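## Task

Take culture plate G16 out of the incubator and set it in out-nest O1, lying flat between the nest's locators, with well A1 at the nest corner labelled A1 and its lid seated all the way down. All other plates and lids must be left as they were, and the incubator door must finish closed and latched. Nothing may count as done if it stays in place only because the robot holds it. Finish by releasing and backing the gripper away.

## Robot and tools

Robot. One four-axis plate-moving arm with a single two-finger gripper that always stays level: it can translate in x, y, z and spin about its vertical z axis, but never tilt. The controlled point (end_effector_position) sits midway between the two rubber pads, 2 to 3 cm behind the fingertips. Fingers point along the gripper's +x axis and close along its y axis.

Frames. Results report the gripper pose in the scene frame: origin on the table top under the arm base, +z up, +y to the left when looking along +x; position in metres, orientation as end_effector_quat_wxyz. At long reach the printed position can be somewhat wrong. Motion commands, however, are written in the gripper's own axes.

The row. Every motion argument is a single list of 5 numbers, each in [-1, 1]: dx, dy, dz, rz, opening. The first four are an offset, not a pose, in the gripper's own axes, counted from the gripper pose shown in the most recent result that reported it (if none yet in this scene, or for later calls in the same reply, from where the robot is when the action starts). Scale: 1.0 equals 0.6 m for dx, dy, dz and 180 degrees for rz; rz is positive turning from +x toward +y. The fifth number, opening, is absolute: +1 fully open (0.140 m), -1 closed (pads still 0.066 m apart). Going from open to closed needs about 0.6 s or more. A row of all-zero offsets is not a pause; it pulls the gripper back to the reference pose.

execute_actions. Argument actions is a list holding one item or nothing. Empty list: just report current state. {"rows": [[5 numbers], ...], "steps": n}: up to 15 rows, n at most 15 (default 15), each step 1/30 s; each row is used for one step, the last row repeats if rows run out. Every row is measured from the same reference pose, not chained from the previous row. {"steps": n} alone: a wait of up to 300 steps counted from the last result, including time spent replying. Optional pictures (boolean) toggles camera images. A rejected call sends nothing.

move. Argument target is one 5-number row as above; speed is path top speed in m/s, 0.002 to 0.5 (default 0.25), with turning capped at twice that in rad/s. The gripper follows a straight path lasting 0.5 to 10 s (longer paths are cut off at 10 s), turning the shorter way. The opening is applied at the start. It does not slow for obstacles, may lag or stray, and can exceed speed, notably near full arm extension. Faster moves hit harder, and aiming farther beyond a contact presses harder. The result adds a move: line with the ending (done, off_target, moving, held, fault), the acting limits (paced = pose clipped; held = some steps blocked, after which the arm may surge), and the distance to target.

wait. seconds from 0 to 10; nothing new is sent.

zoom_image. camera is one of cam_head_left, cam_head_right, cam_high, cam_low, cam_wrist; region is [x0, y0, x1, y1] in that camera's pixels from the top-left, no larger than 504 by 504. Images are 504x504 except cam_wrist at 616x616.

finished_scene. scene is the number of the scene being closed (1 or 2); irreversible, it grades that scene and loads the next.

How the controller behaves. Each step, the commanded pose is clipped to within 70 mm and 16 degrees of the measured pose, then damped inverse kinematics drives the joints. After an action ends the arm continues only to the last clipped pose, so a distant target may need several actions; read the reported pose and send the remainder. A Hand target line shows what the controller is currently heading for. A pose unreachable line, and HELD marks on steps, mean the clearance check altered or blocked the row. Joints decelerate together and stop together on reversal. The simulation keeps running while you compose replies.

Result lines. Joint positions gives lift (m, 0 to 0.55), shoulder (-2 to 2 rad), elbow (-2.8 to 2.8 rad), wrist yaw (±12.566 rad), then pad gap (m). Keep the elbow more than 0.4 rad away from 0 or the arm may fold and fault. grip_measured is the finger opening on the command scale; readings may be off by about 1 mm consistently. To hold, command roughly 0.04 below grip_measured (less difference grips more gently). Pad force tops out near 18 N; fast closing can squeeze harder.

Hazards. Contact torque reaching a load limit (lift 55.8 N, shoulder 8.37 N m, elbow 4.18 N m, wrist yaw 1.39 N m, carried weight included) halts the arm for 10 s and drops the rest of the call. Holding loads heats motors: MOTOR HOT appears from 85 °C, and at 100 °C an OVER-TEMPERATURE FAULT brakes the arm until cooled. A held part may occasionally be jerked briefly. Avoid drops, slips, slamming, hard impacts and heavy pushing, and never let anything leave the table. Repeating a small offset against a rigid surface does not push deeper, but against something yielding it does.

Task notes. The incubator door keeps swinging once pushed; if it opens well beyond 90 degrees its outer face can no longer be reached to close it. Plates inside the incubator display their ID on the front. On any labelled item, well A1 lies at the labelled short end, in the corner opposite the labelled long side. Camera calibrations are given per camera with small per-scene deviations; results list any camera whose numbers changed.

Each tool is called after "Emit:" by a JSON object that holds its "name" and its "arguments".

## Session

Emit:
{"name": "execute_actions", "arguments": {"actions": []}}

Scene clock: 0.00 s of 9600.00 s.
end_effector_position=(+0.6360, -0.0925, +0.2486) grip_measured=+0.97 end_effector_quat_wxyz=(+0.996, -0.000, -0.000, -0.092)
Joint positions: [ 0.244 -0.996 -1.369 -4.102  0.139]
Motor temperatures (°C, as the motors report them): [35 28 30 28]
Hand target: +0.636, -0.093, +0.249; +0.996, -0.000, -0.000, -0.092
camera_calibration (this result's frames):
cam_wrist: T_world_to_cam=[[-0.184535, -0.982825, 0.00146757, 0.0350529], [-0.591047, 0.109781, -0.799132, 0.572636], [0.785246, -0.148335, -0.601154, -0.268399], [0, 0, 0, 1]] pos_world=[0.555682, -0.0682269, 0.296211]

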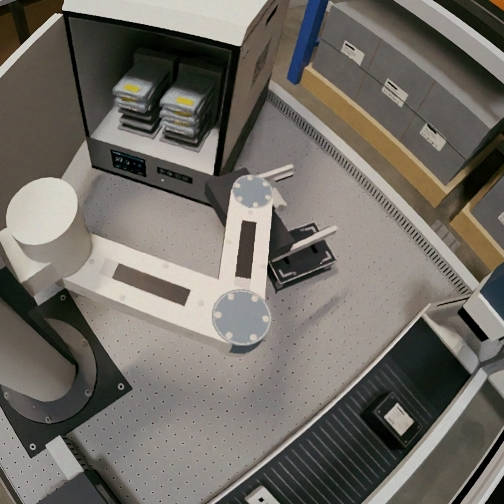

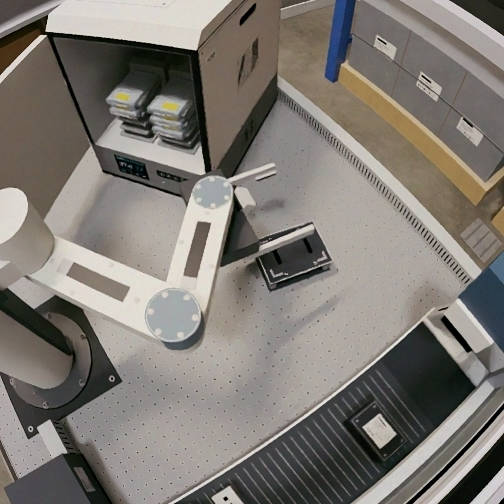

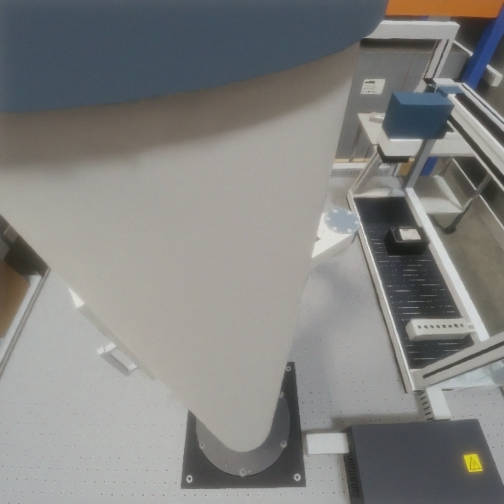

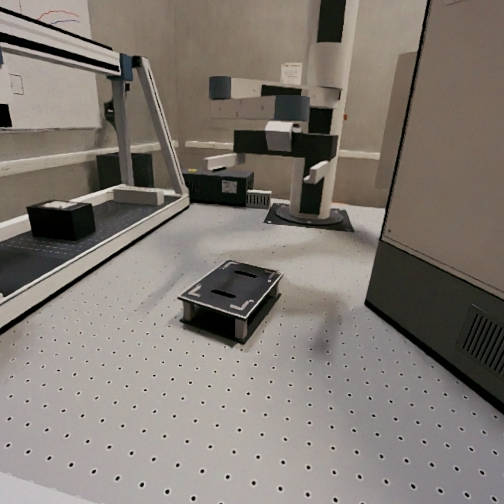

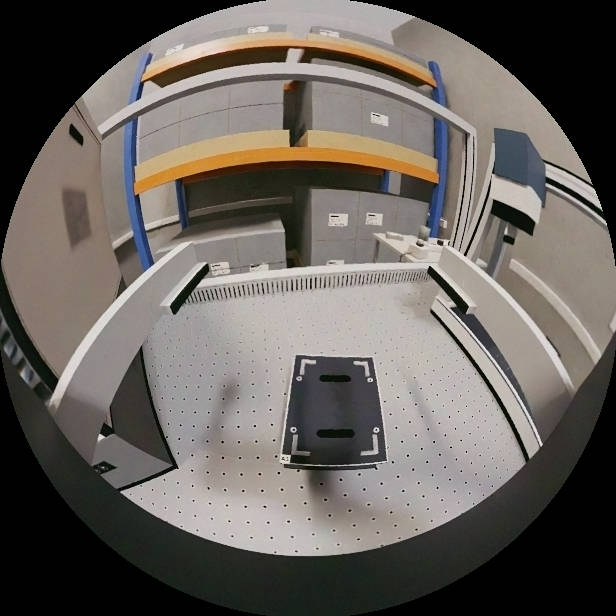

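Emit:
{"name": "zoom_image", "arguments": {"camera": "cam_wrist", "region": [270, 345, 400, 475]}}

Emit:
{"name": "zoom_image", "arguments": {"camera": "cam_head_left", "region": [90, 40, 240, 170]}}

Emit:
{"name": "zoom_image", "arguments": {"camera": "cam_head_right", "region": [90, 50, 220, 170]}}

Region (270, 345, 400, 475) of cam_wrist's 616x616 image, scaled by 3.877, with more detail than that image has.

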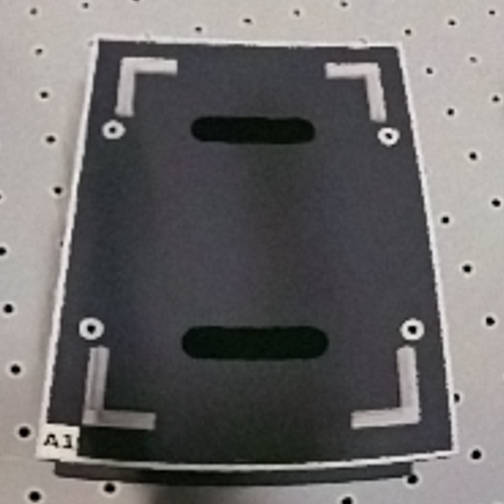

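Region (90, 40, 240, 170) of cam_head_left's 504x504 image, scaled by 3.360, with more detail than that image has; it fills the top 437 rows of this view, and the rest is white.

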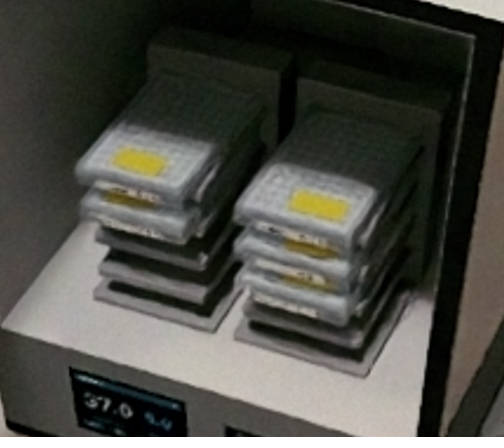

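Region (90, 50, 220, 170) of cam_head_right's 504x504 image, scaled by 3.877, with more detail than that image has; it fills the top 465 rows of this view, and the rest is white.

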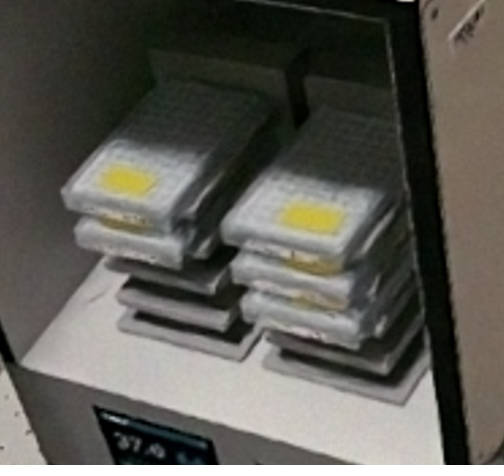

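Emit:
{"name": "zoom_image", "arguments": {"camera": "cam_wrist", "region": [290, 350, 330, 390]}}

Emit:
{"name": "zoom_image", "arguments": {"camera": "cam_wrist", "region": [345, 350, 385, 390]}}

Emit:
{"name": "zoom_image", "arguments": {"camera": "cam_wrist", "region": [277, 423, 319, 465]}}

Emit:
{"name": "zoom_image", "arguments": {"camera": "cam_wrist", "region": [350, 423, 392, 465]}}

Region (290, 350, 330, 390) of cam_wrist's 616x616 image, scaled by 12.600, with more detail than that image has.

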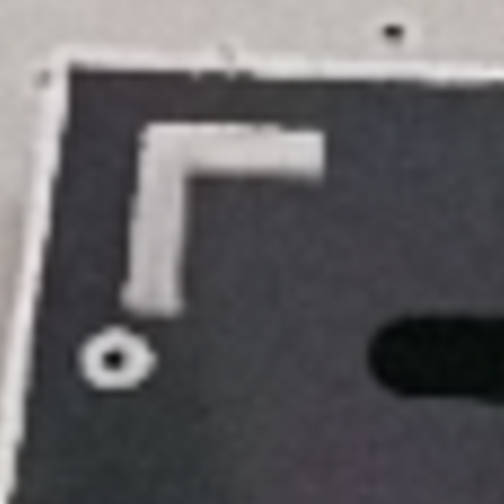

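Region (345, 350, 385, 390) of cam_wrist's 616x616 image, scaled by 12.600, with more detail than that image has.

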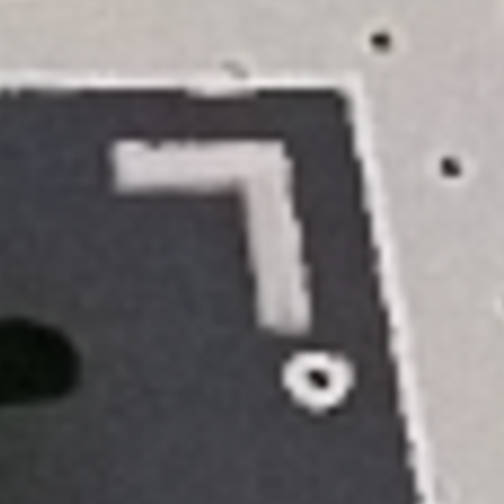

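Region (277, 423, 319, 465) of cam_wrist's 616x616 image, scaled by 12.000, with more detail than that image has.

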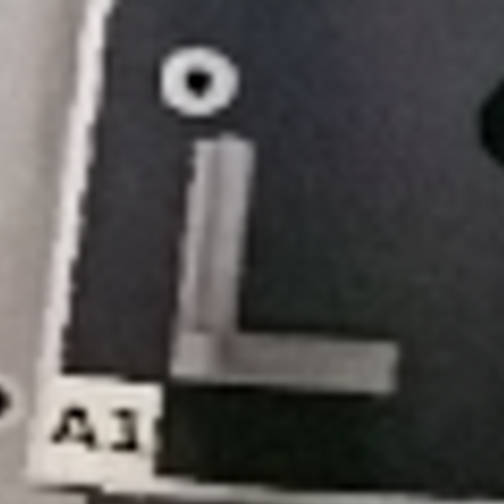

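Region (350, 423, 392, 465) of cam_wrist's 616x616 image, scaled by 12.000, with more detail than that image has.

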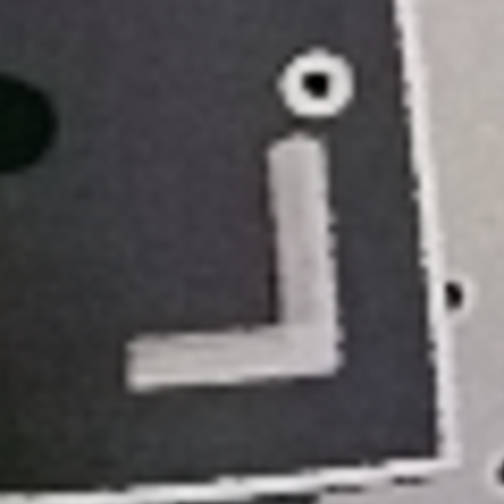

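Emit:
{"name": "zoom_image", "arguments": {"camera": "cam_head_left", "region": [0, 0, 280, 250]}}

Emit:
{"name": "zoom_image", "arguments": {"camera": "cam_high", "region": [40, 260, 180, 400]}}

Emit:
{"name": "zoom_image", "arguments": {"camera": "cam_wrist", "region": [0, 280, 220, 500]}}

Region (0, 0, 280, 250) of cam_head_left's 504x504 image, scaled by 1.800, with more detail than that image has; it fills the top 450 rows of this view, and the rest is white.

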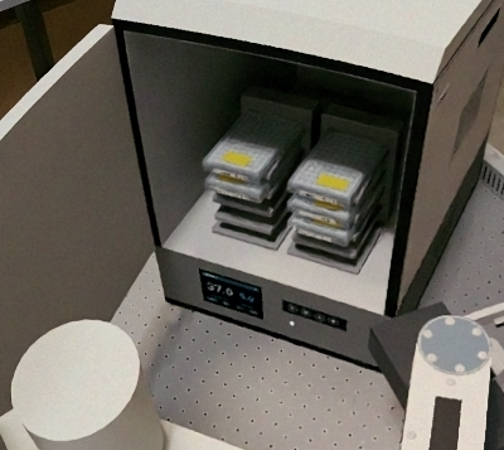

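Region (40, 260, 180, 400) of cam_high's 504x504 image, scaled by 3.600, with more detail than that image has.

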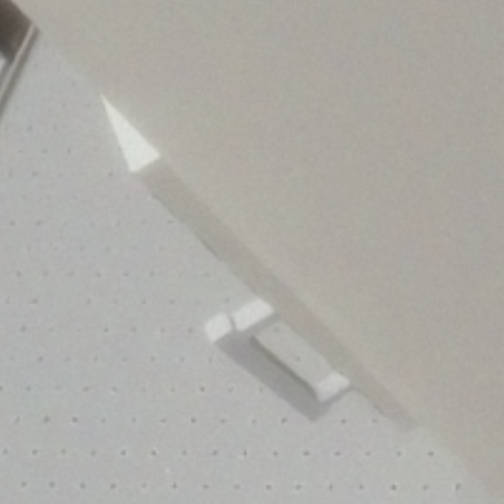

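Region (0, 280, 220, 500) of cam_wrist's 616x616 image, scaled by 2.291, with more detail than that image has.

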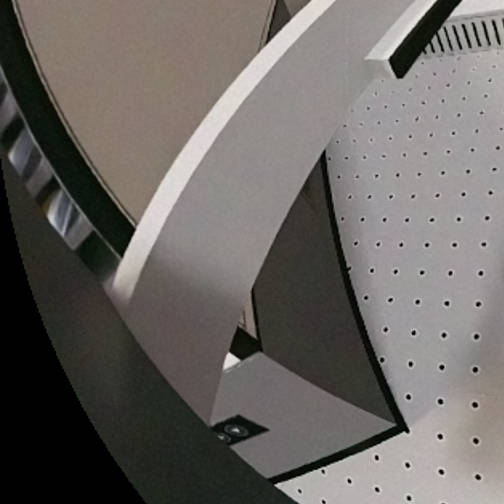

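Emit:
{"name": "move", "arguments": {"target": [-0.4805, 0.461, 0, 0.2386, 0], "speed": 0.3}}

Scene clock: 70.13 s of 9600.00 s.
end_effector_position=(+0.4035, +0.2325, +0.2486) grip_measured=+0.00 end_effector_quat_wxyz=(+0.960, -0.000, -0.000, +0.279)
Joint positions: [ 0.244 -0.045 -0.742 -4.931  0.103]
Motor temperatures (°C, as the motors report them): [35 28 30 28]
Hand target: +0.404, +0.232, +0.249; +0.960, -0.000, -0.000, +0.279
Off the commanded pose: 0.000 m, 0 deg.
After step 90, 65.30 s passed at rest.
move: done
camera_calibration (this result's frames):
cam_wrist: T_world_to_cam=[[0.534794, -0.844981, 0.00146757, -0.0106952], [-0.507337, -0.322485, -0.799132, 0.466264], [0.675725, 0.426627, -0.601154, -0.127109], [0, 0, 0, 1]] pos_world=[0.328163, 0.195554, 0.29621]

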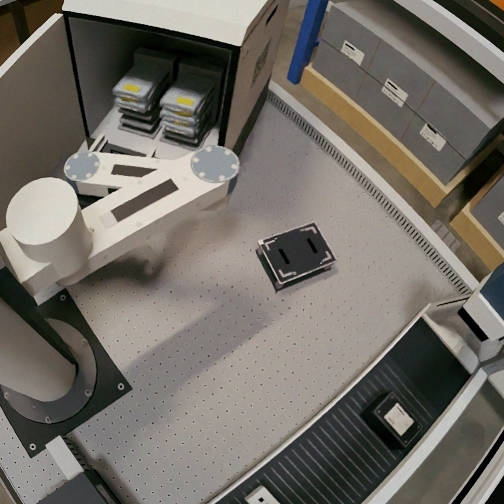

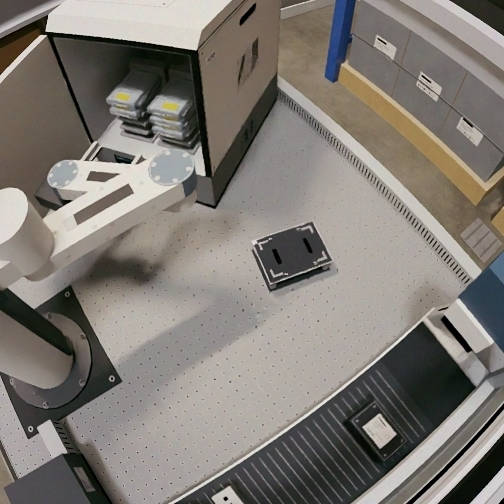

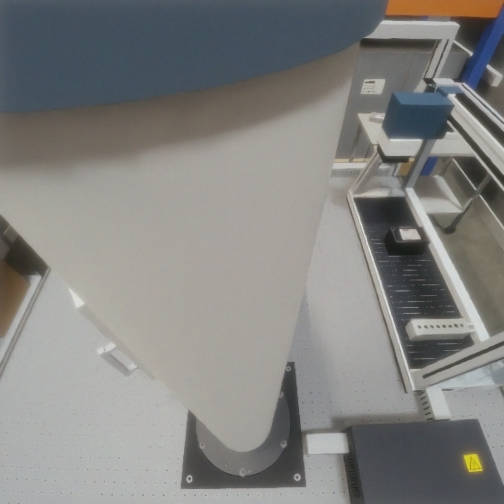

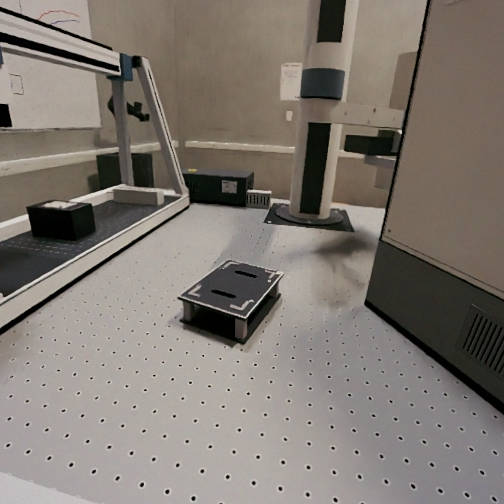

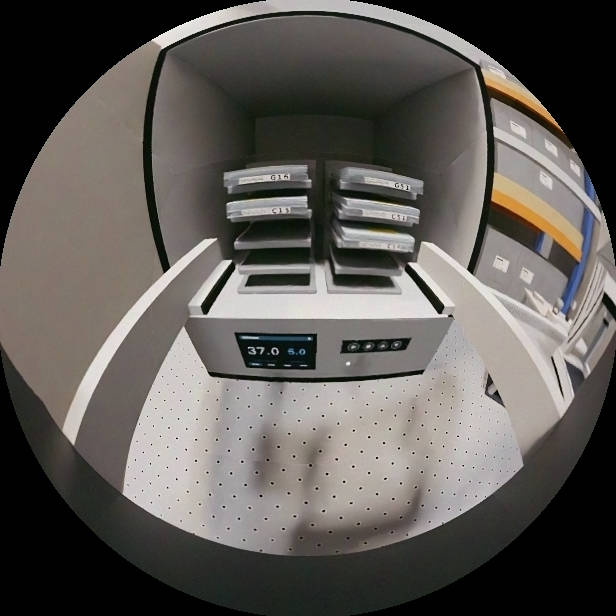

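Emit:
{"name": "zoom_image", "arguments": {"camera": "cam_wrist", "region": [215, 150, 435, 300]}}

Emit:
{"name": "zoom_image", "arguments": {"camera": "cam_wrist", "region": [215, 155, 325, 230]}}

Region (215, 150, 435, 300) of cam_wrist's 616x616 image, scaled by 2.291, with more detail than that image has; it fills the top 344 rows of this view, and the rest is white.

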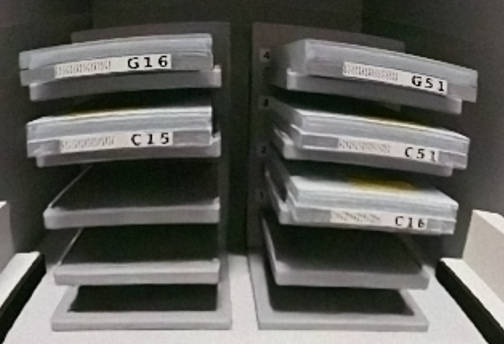

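Region (215, 155, 325, 230) of cam_wrist's 616x616 image, scaled by 4.582, with more detail than that image has; it fills the top 344 rows of this view, and the rest is white.

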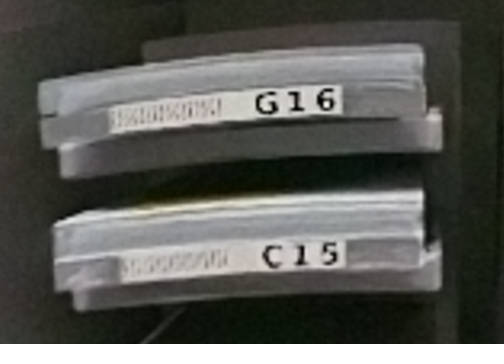

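Emit:
{"name": "zoom_image", "arguments": {"camera": "cam_wrist", "region": [218, 162, 258, 202]}}

Emit:
{"name": "zoom_image", "arguments": {"camera": "cam_wrist", "region": [282, 156, 322, 196]}}

Region (218, 162, 258, 202) of cam_wrist's 616x616 image, scaled by 12.600, with more detail than that image has.

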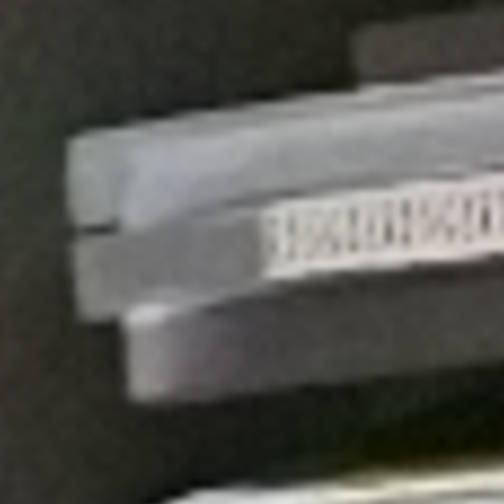

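Region (282, 156, 322, 196) of cam_wrist's 616x616 image, scaled by 12.600, with more detail than that image has.

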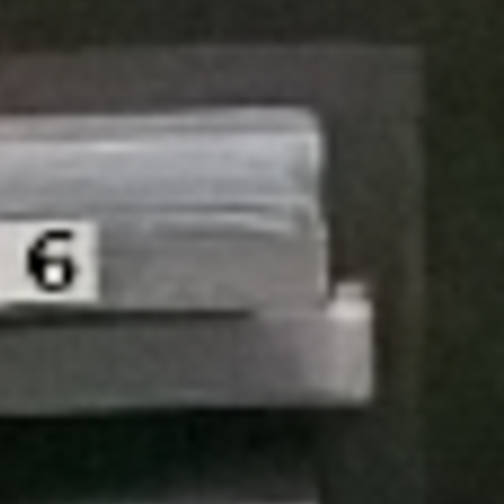

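Emit:
{"name": "zoom_image", "arguments": {"camera": "cam_wrist", "region": [225, 270, 265, 330]}}

Emit:
{"name": "zoom_image", "arguments": {"camera": "cam_wrist", "region": [300, 270, 340, 330]}}

Emit:
{"name": "zoom_image", "arguments": {"camera": "cam_wrist", "region": [380, 270, 420, 330]}}

Region (225, 270, 265, 330) of cam_wrist's 616x616 image, scaled by 8.400, with more detail than that image has.

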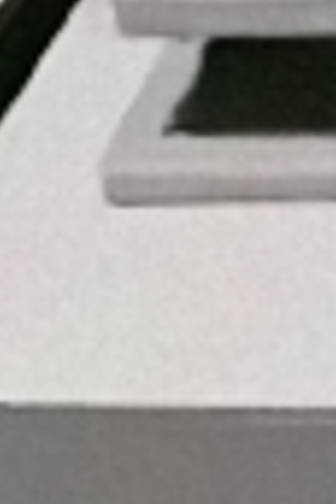

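Region (300, 270, 340, 330) of cam_wrist's 616x616 image, scaled by 8.400, with more detail than that image has.

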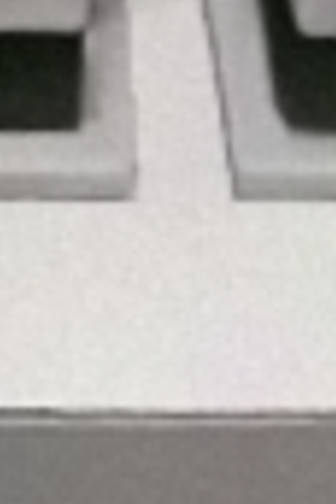

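Region (380, 270, 420, 330) of cam_wrist's 616x616 image, scaled by 8.400, with more detail than that image has.

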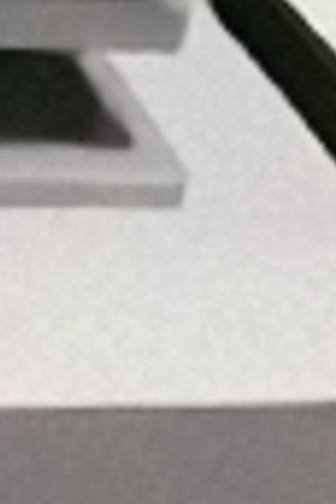

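Emit:
{"name": "zoom_image", "arguments": {"camera": "cam_wrist", "region": [0, 20, 240, 460]}}

Emit:
{"name": "zoom_image", "arguments": {"camera": "cam_head_right", "region": [0, 20, 140, 240]}}

Region (0, 20, 240, 460) of cam_wrist's 616x616 image, scaled by 1.145, with more detail than that image has; it fills the left 275 columns of this view, and the rest is white.

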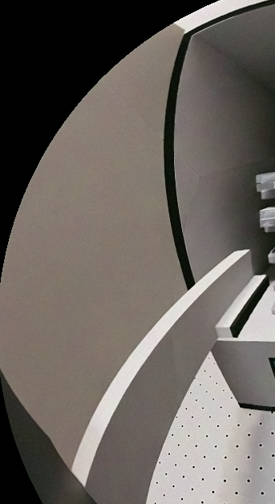

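Region (0, 20, 140, 240) of cam_head_right's 504x504 image, scaled by 2.291, with more detail than that image has; it fills the left 321 columns of this view, and the rest is white.

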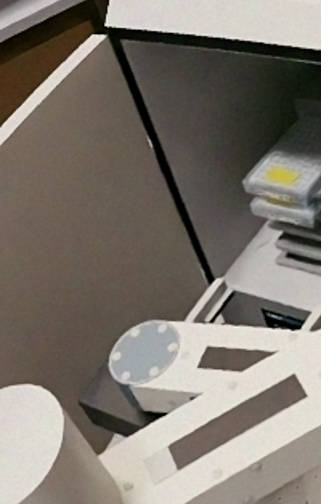

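Emit:
{"name": "move", "arguments": {"target": [0.125, 0.086, 0.0865, 0, 0], "speed": 0.2}}

Scene clock: 121.93 s of 9600.00 s.
end_effector_position=(+0.4393, +0.3162, +0.3005) grip_measured=+0.00 end_effector_quat_wxyz=(+0.960, -0.000, -0.000, +0.279)
Joint positions: [ 0.296  0.144 -1.137 -4.725  0.103]
Motor temperatures (°C, as the motors report them): [35 28 30 28]
Hand target: +0.439, +0.316, +0.300; +0.960, -0.000, -0.000, +0.279
Off the commanded pose: 0.000 m, 0 deg.
After step 90, 47.93 s passed at rest.
move: done
camera_calibration (this result's frames):
cam_wrist: T_world_to_cam=[[0.534501, -0.845167, 0.00146757, 0.0410346], [-0.50745, -0.322309, -0.799132, 0.552928], [0.675873, 0.426392, -0.601154, -0.155794], [0, 0, 0, 1]] pos_world=[0.363947, 0.279324, 0.348146]

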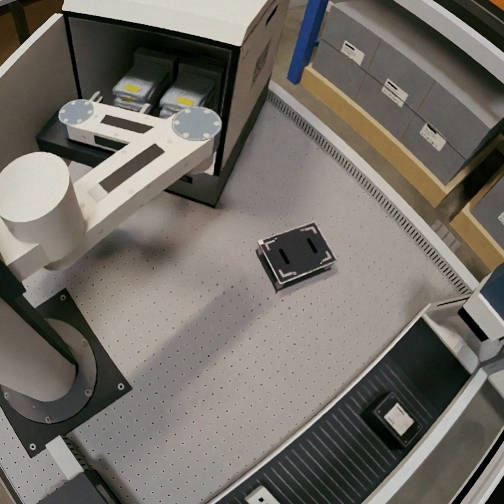

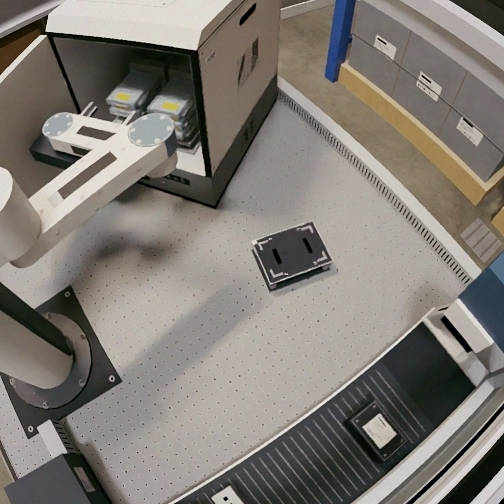

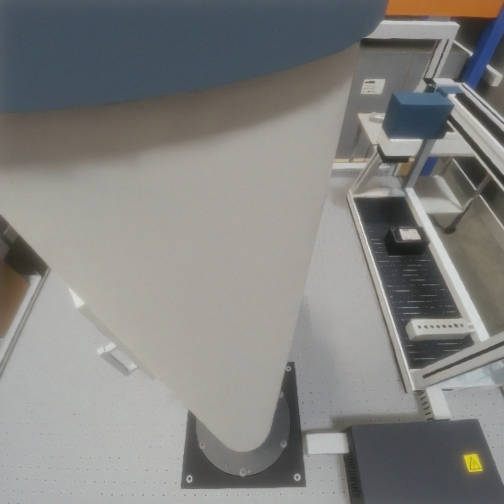

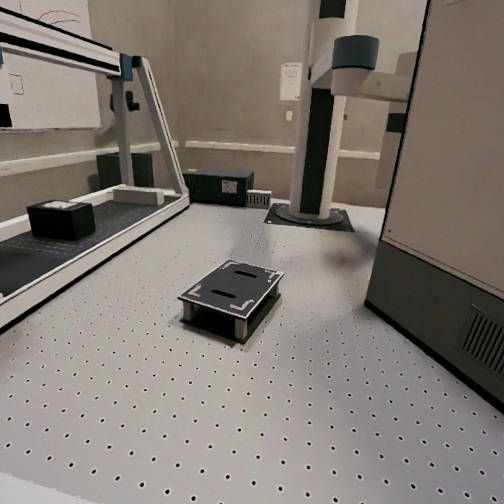

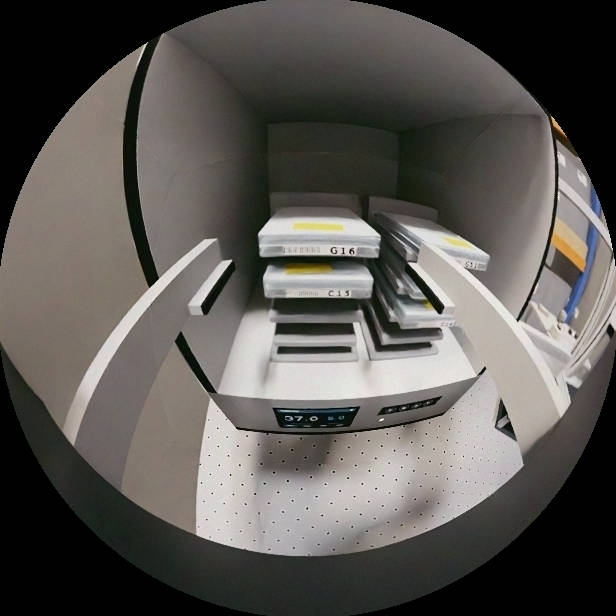

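Emit:
{"name": "zoom_image", "arguments": {"camera": "cam_wrist", "region": [250, 195, 320, 265]}}

Emit:
{"name": "zoom_image", "arguments": {"camera": "cam_wrist", "region": [320, 195, 390, 265]}}

Region (250, 195, 320, 265) of cam_wrist's 616x616 image, scaled by 7.200, with more detail than that image has.

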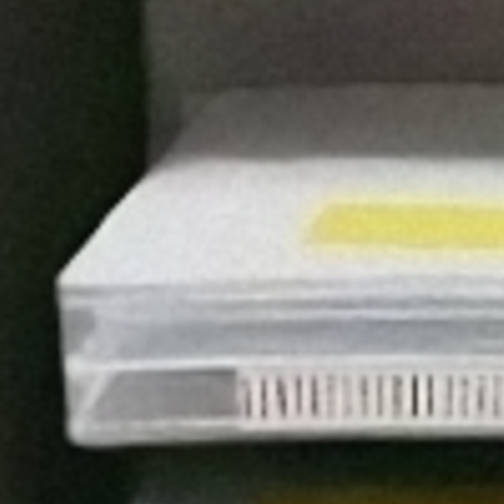

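Region (320, 195, 390, 265) of cam_wrist's 616x616 image, scaled by 7.200, with more detail than that image has.

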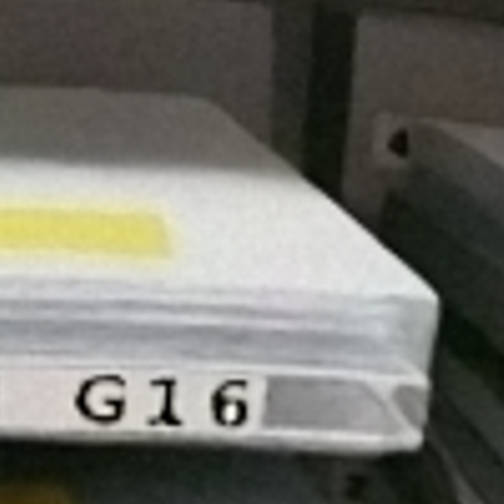

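Emit:
{"name": "move", "arguments": {"target": [0.1737, 0.0002, 0.0003, 0, 0], "speed": 0.15}}

Scene clock: 148.13 s of 9600.00 s.
end_effector_position=(+0.5275, +0.3719, +0.3007) grip_measured=+0.00 end_effector_quat_wxyz=(+0.960, -0.000, -0.000, +0.278)
Joint positions: [ 0.296  0.217 -1.624 -4.312  0.103]
Motor temperatures (°C, as the motors report them): [34 28 30 28]
Hand target: +0.527, +0.372, +0.301; +0.960, -0.000, -0.000, +0.279
Off the commanded pose: 0.000 m, 0 deg.
After step 90, 22.17 s passed at rest.
move: done
camera_calibration (this result's frames):
cam_wrist: T_world_to_cam=[[0.533825, -0.845593, 0.00146757, 0.041483], [-0.507707, -0.321904, -0.799132, 0.615737], [0.676213, 0.425852, -0.601154, -0.239044], [0, 0, 0, 1]] pos_world=[0.452113, 0.335083, 0.348292]

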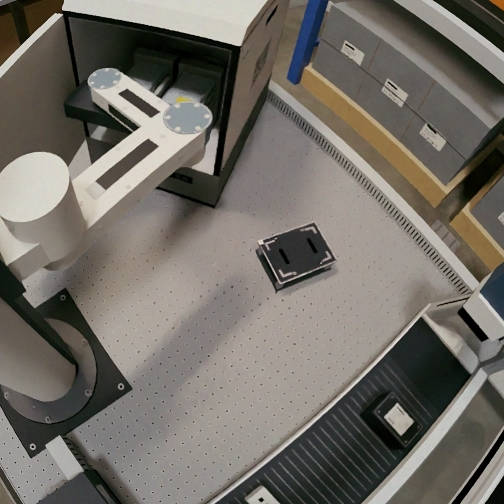

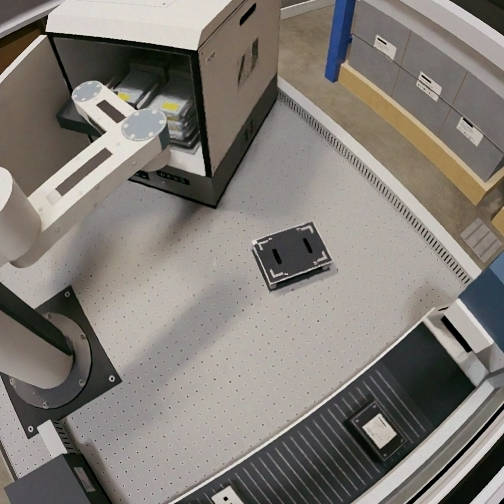

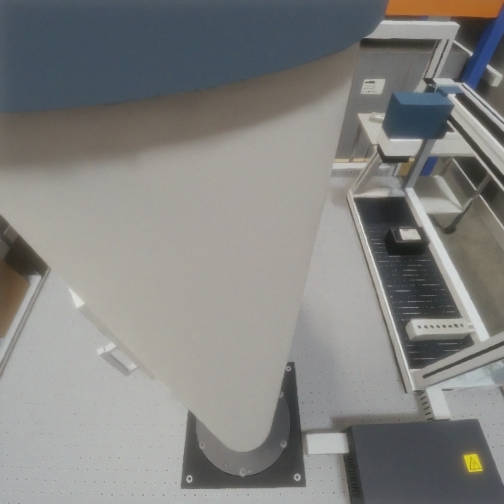

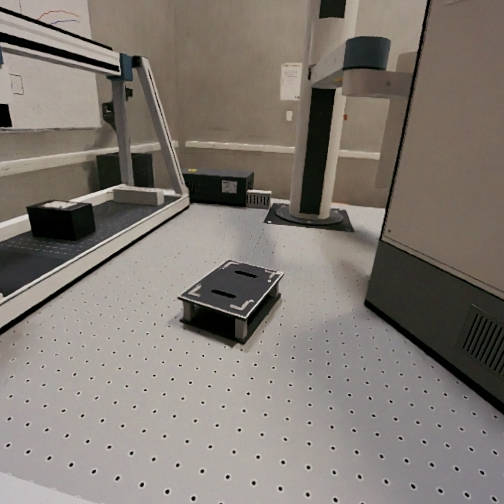

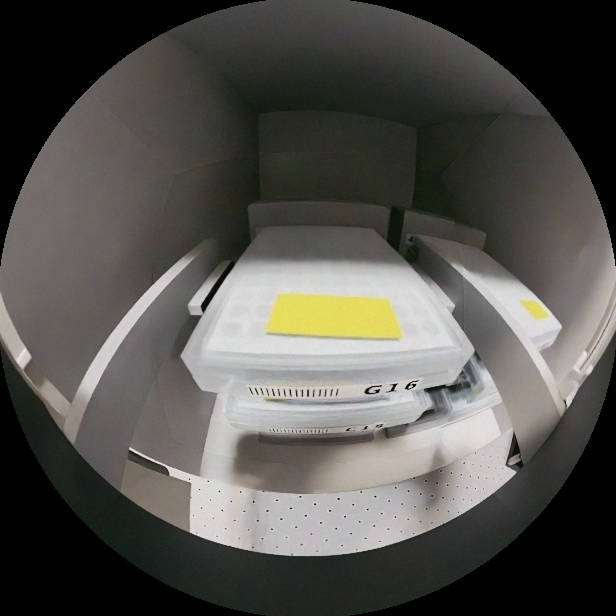

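Emit:
{"name": "zoom_image", "arguments": {"camera": "cam_wrist", "region": [170, 320, 270, 420]}}

Emit:
{"name": "zoom_image", "arguments": {"camera": "cam_wrist", "region": [390, 320, 490, 420]}}

Emit:
{"name": "zoom_image", "arguments": {"camera": "cam_wrist", "region": [277, 350, 337, 410]}}

Region (170, 320, 270, 420) of cam_wrist's 616x616 image, scaled by 5.040, with more detail than that image has.

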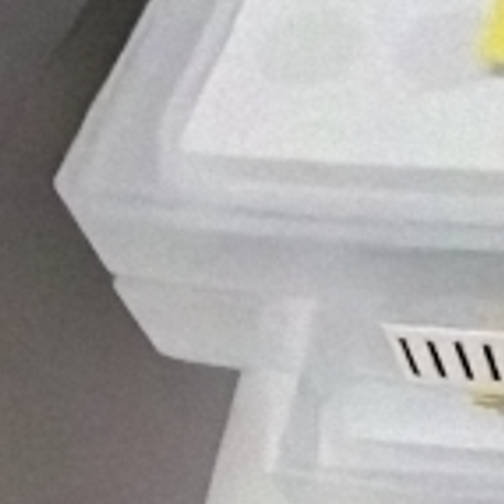

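Region (390, 320, 490, 420) of cam_wrist's 616x616 image, scaled by 5.040, with more detail than that image has.

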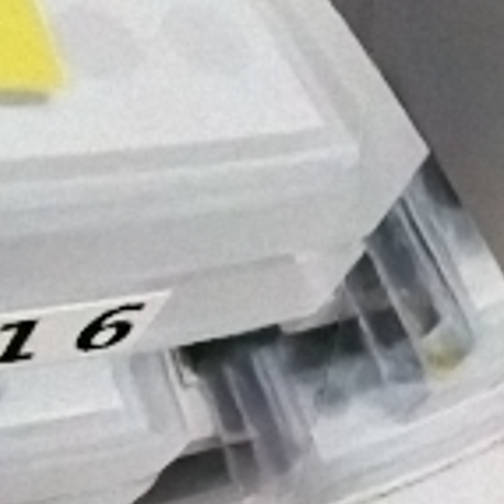

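Region (277, 350, 337, 410) of cam_wrist's 616x616 image, scaled by 8.400, with more detail than that image has.

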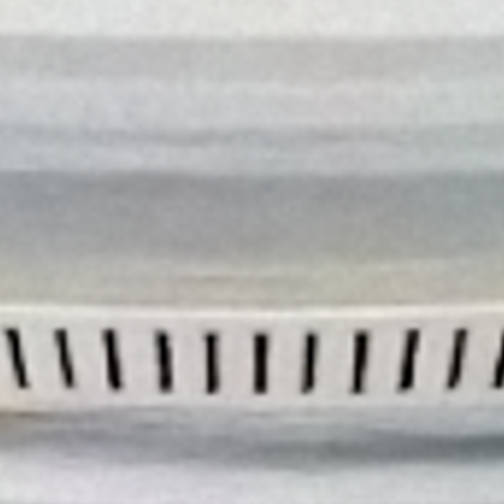

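Emit:
{"name": "execute_actions", "arguments": {"actions": [{"rows": [[0,0.0003,0,0,-0.1],[0,0.0003,0,0,-0.2],[0,0.0003,0,0,-0.3],[0,0.0003,0,0,-0.37],[0,0.0003,0,0,-0.42],[0,0.0003,0,0,-0.45],[0,0.0003,0,0,-0.47],[0,0.0003,0,0,-0.485],[0,0.0003,0,0,-0.495],[0,0.0003,0,0,-0.505],[0,0.0003,0,0,-0.515],[0,0.0003,0,0,-0.525],[0,0.0003,0,0,-0.535],[0,0.0003,0,0,-0.545],[0,0.0003,0,0,-0.555]], "steps": 15}], "pictures": false}}

Emit:
{"name": "execute_actions", "arguments": {"actions": [{"steps": 8}], "pictures": false}}

Scene clock: 161.90 s of 9600.00 s.
end_effector_position=(+0.5275, +0.3720, +0.3007) grip_measured=-0.51 end_effector_quat_wxyz=(+0.960, -0.000, -0.000, +0.278)
Joint positions: [ 0.296  0.217 -1.624 -4.313  0.084]
Motor temperatures (°C, as the motors report them): [35 28 30 28]
Hand target: +0.527, +0.372, +0.301; +0.960, -0.000, -0.000, +0.278
Off the commanded pose: 0.000 m, 0 deg.
Steps of this call (steps 1 to 90: nothing new was sent; then 10.27 s passed at rest; steps 91 to 105: all 15 steps of this action). Readings (end_effector_position):
91: (+0.5275, +0.3720, +0.3007)
92: (+0.5275, +0.3720, +0.3007)
94: (+0.5275, +0.3720, +0.3007)
98: (+0.5275, +0.3720, +0.3007)
105: the state above

Scene clock: 162.17 s of 9600.00 s.
end_effector_position=(+0.5275, +0.3720, +0.3007) grip_measured=-0.51 end_effector_quat_wxyz=(+0.960, -0.000, -0.000, +0.278)
Joint positions: [ 0.296  0.217 -1.624 -4.313  0.084]
Motor temperatures (°C, as the motors report them): [35 28 30 28]
Hand target: +0.527, +0.372, +0.301; +0.960, -0.000, -0.000, +0.278
Off the commanded pose: 0.000 m, 0 deg.
Steps of this call (steps 1 to 8: nothing new was sent). Readings (end_effector_position):
1: (+0.5275, +0.3720, +0.3007)
2: (+0.5275, +0.3720, +0.3007)
4: (+0.5275, +0.3720, +0.3007)
8: the state above

Emit:
{"name": "move", "arguments": {"target": [0, 0, 0.01, 0, -0.56], "speed": 0.02}}

Scene clock: 165.03 s of 9600.00 s.
end_effector_position=(+0.5275, +0.3720, +0.3067) grip_measured=-0.51 end_effector_quat_wxyz=(+0.960, -0.000, -0.000, +0.278)
Joint positions: [ 0.302  0.217 -1.624 -4.313  0.084]
Motor temperatures (°C, as the motors report them): [35 28 30 28]
Hand target: +0.527, +0.372, +0.307; +0.960, -0.000, -0.000, +0.278
Off the commanded pose: 0.000 m, 0 deg.
move: done
camera_calibration (this result's frames):
cam_wrist: T_world_to_cam=[[0.533623, -0.845721, 0.00146757, 0.0416824], [-0.507784, -0.321782, -0.799132, 0.620544], [0.676315, 0.42569, -0.601154, -0.235445], [0, 0, 0, 1]] pos_world=[0.452095, 0.335158, 0.354297]

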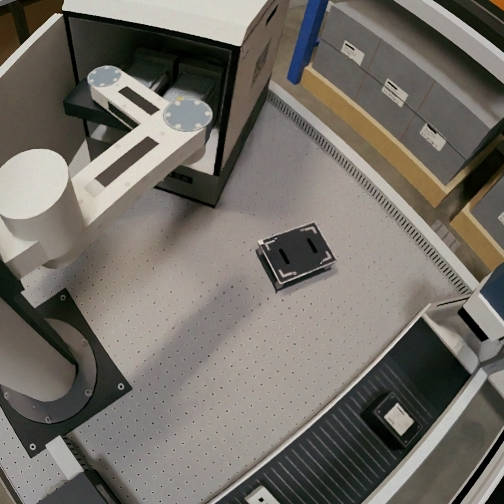

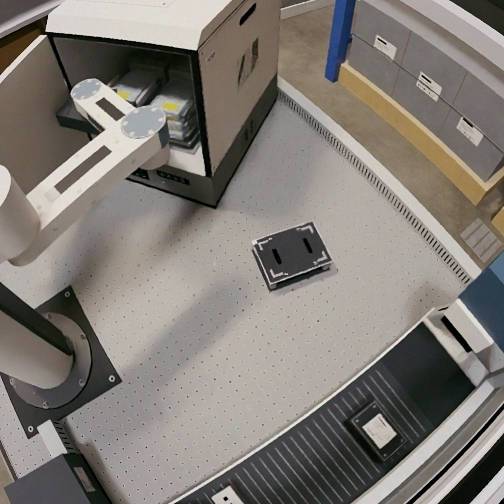

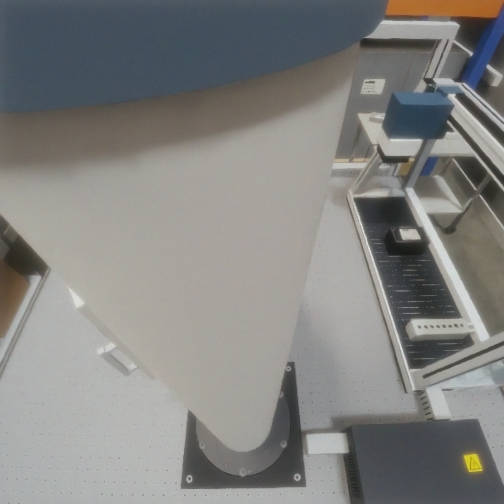

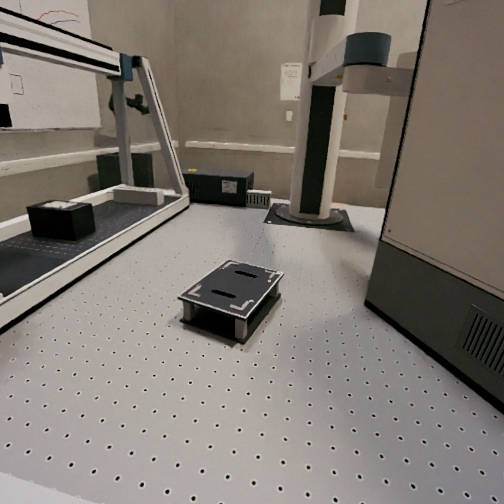

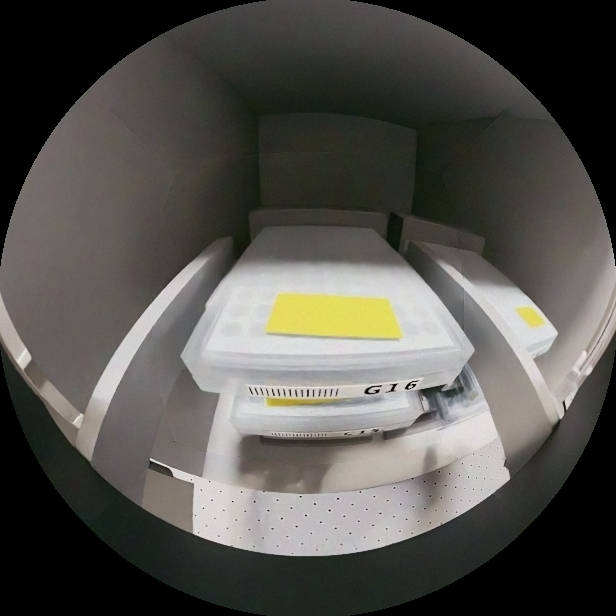

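Emit:
{"name": "move", "arguments": {"target": [-0.3, -0.05, 0.0333, 0, -0.56], "speed": 0.2}}

Scene clock: 180.20 s of 9600.00 s.
end_effector_position=(+0.3912, +0.2505, +0.3267) grip_measured=-0.51 end_effector_quat_wxyz=(+0.960, -0.000, -0.000, +0.279)
Joint positions: [ 0.322  0.066 -0.78  -5.005  0.084]
Motor temperatures (°C, as the motors report them): [35 28 30 28]
Hand target: +0.391, +0.251, +0.327; +0.960, -0.000, -0.000, +0.278
Off the commanded pose: 0.000 m, 0 deg.
After step 90, 10.93 s passed at rest.
move: done
camera_calibration (this result's frames):
cam_wrist: T_world_to_cam=[[0.534021, -0.84547, 0.00146757, 0.0113987], [-0.507633, -0.322021, -0.799132, 0.52824], [0.676115, 0.426008, -0.601154, -0.0795766], [0, 0, 0, 1]] pos_world=[0.315868, 0.213642, 0.374279]

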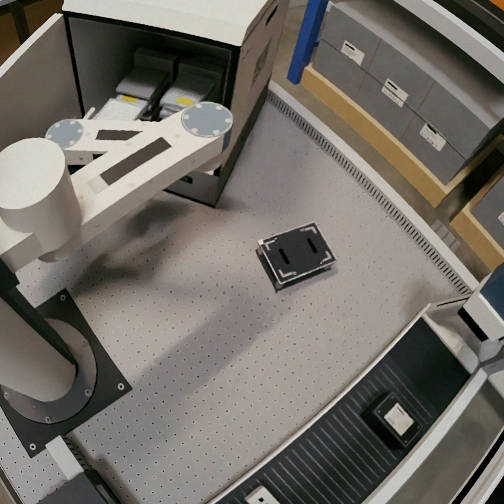

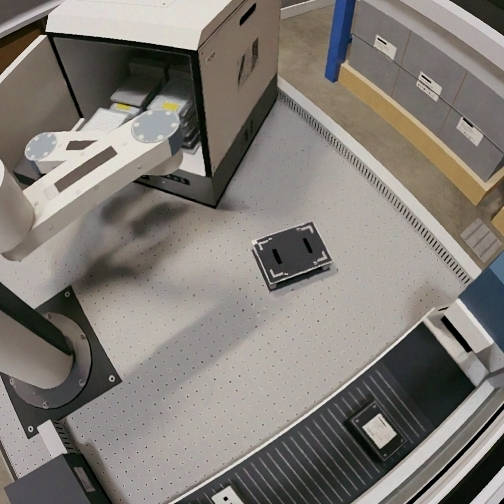

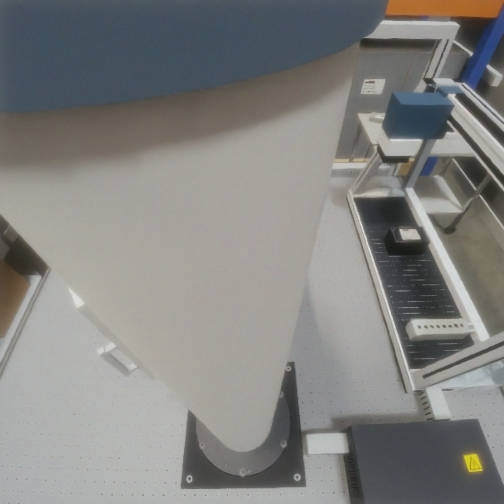

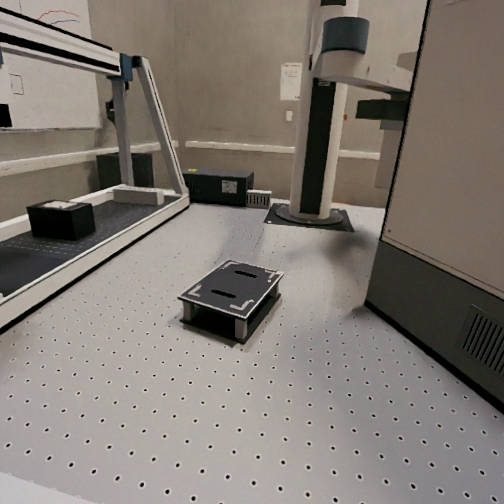

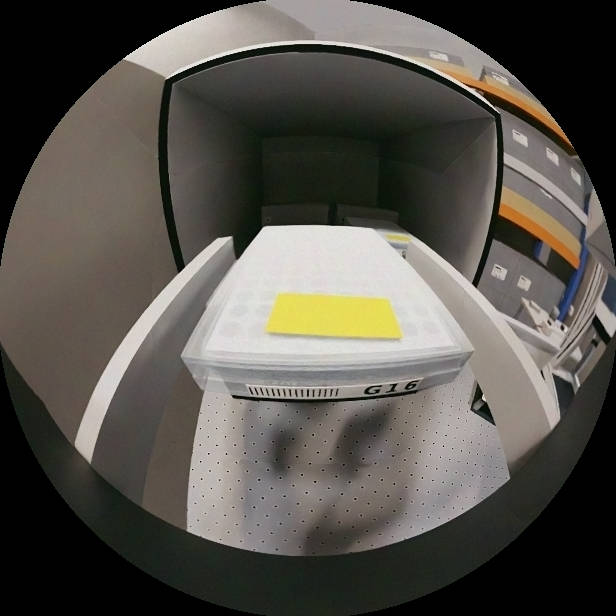

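Emit:
{"name": "zoom_image", "arguments": {"camera": "cam_wrist", "region": [140, 340, 340, 540]}}

Region (140, 340, 340, 540) of cam_wrist's 616x616 image, scaled by 2.520, with more detail than that image has.

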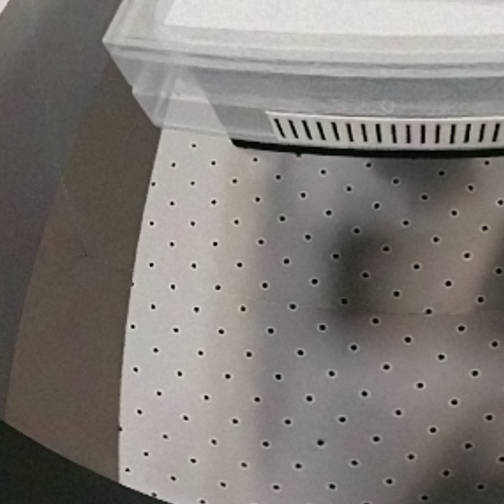

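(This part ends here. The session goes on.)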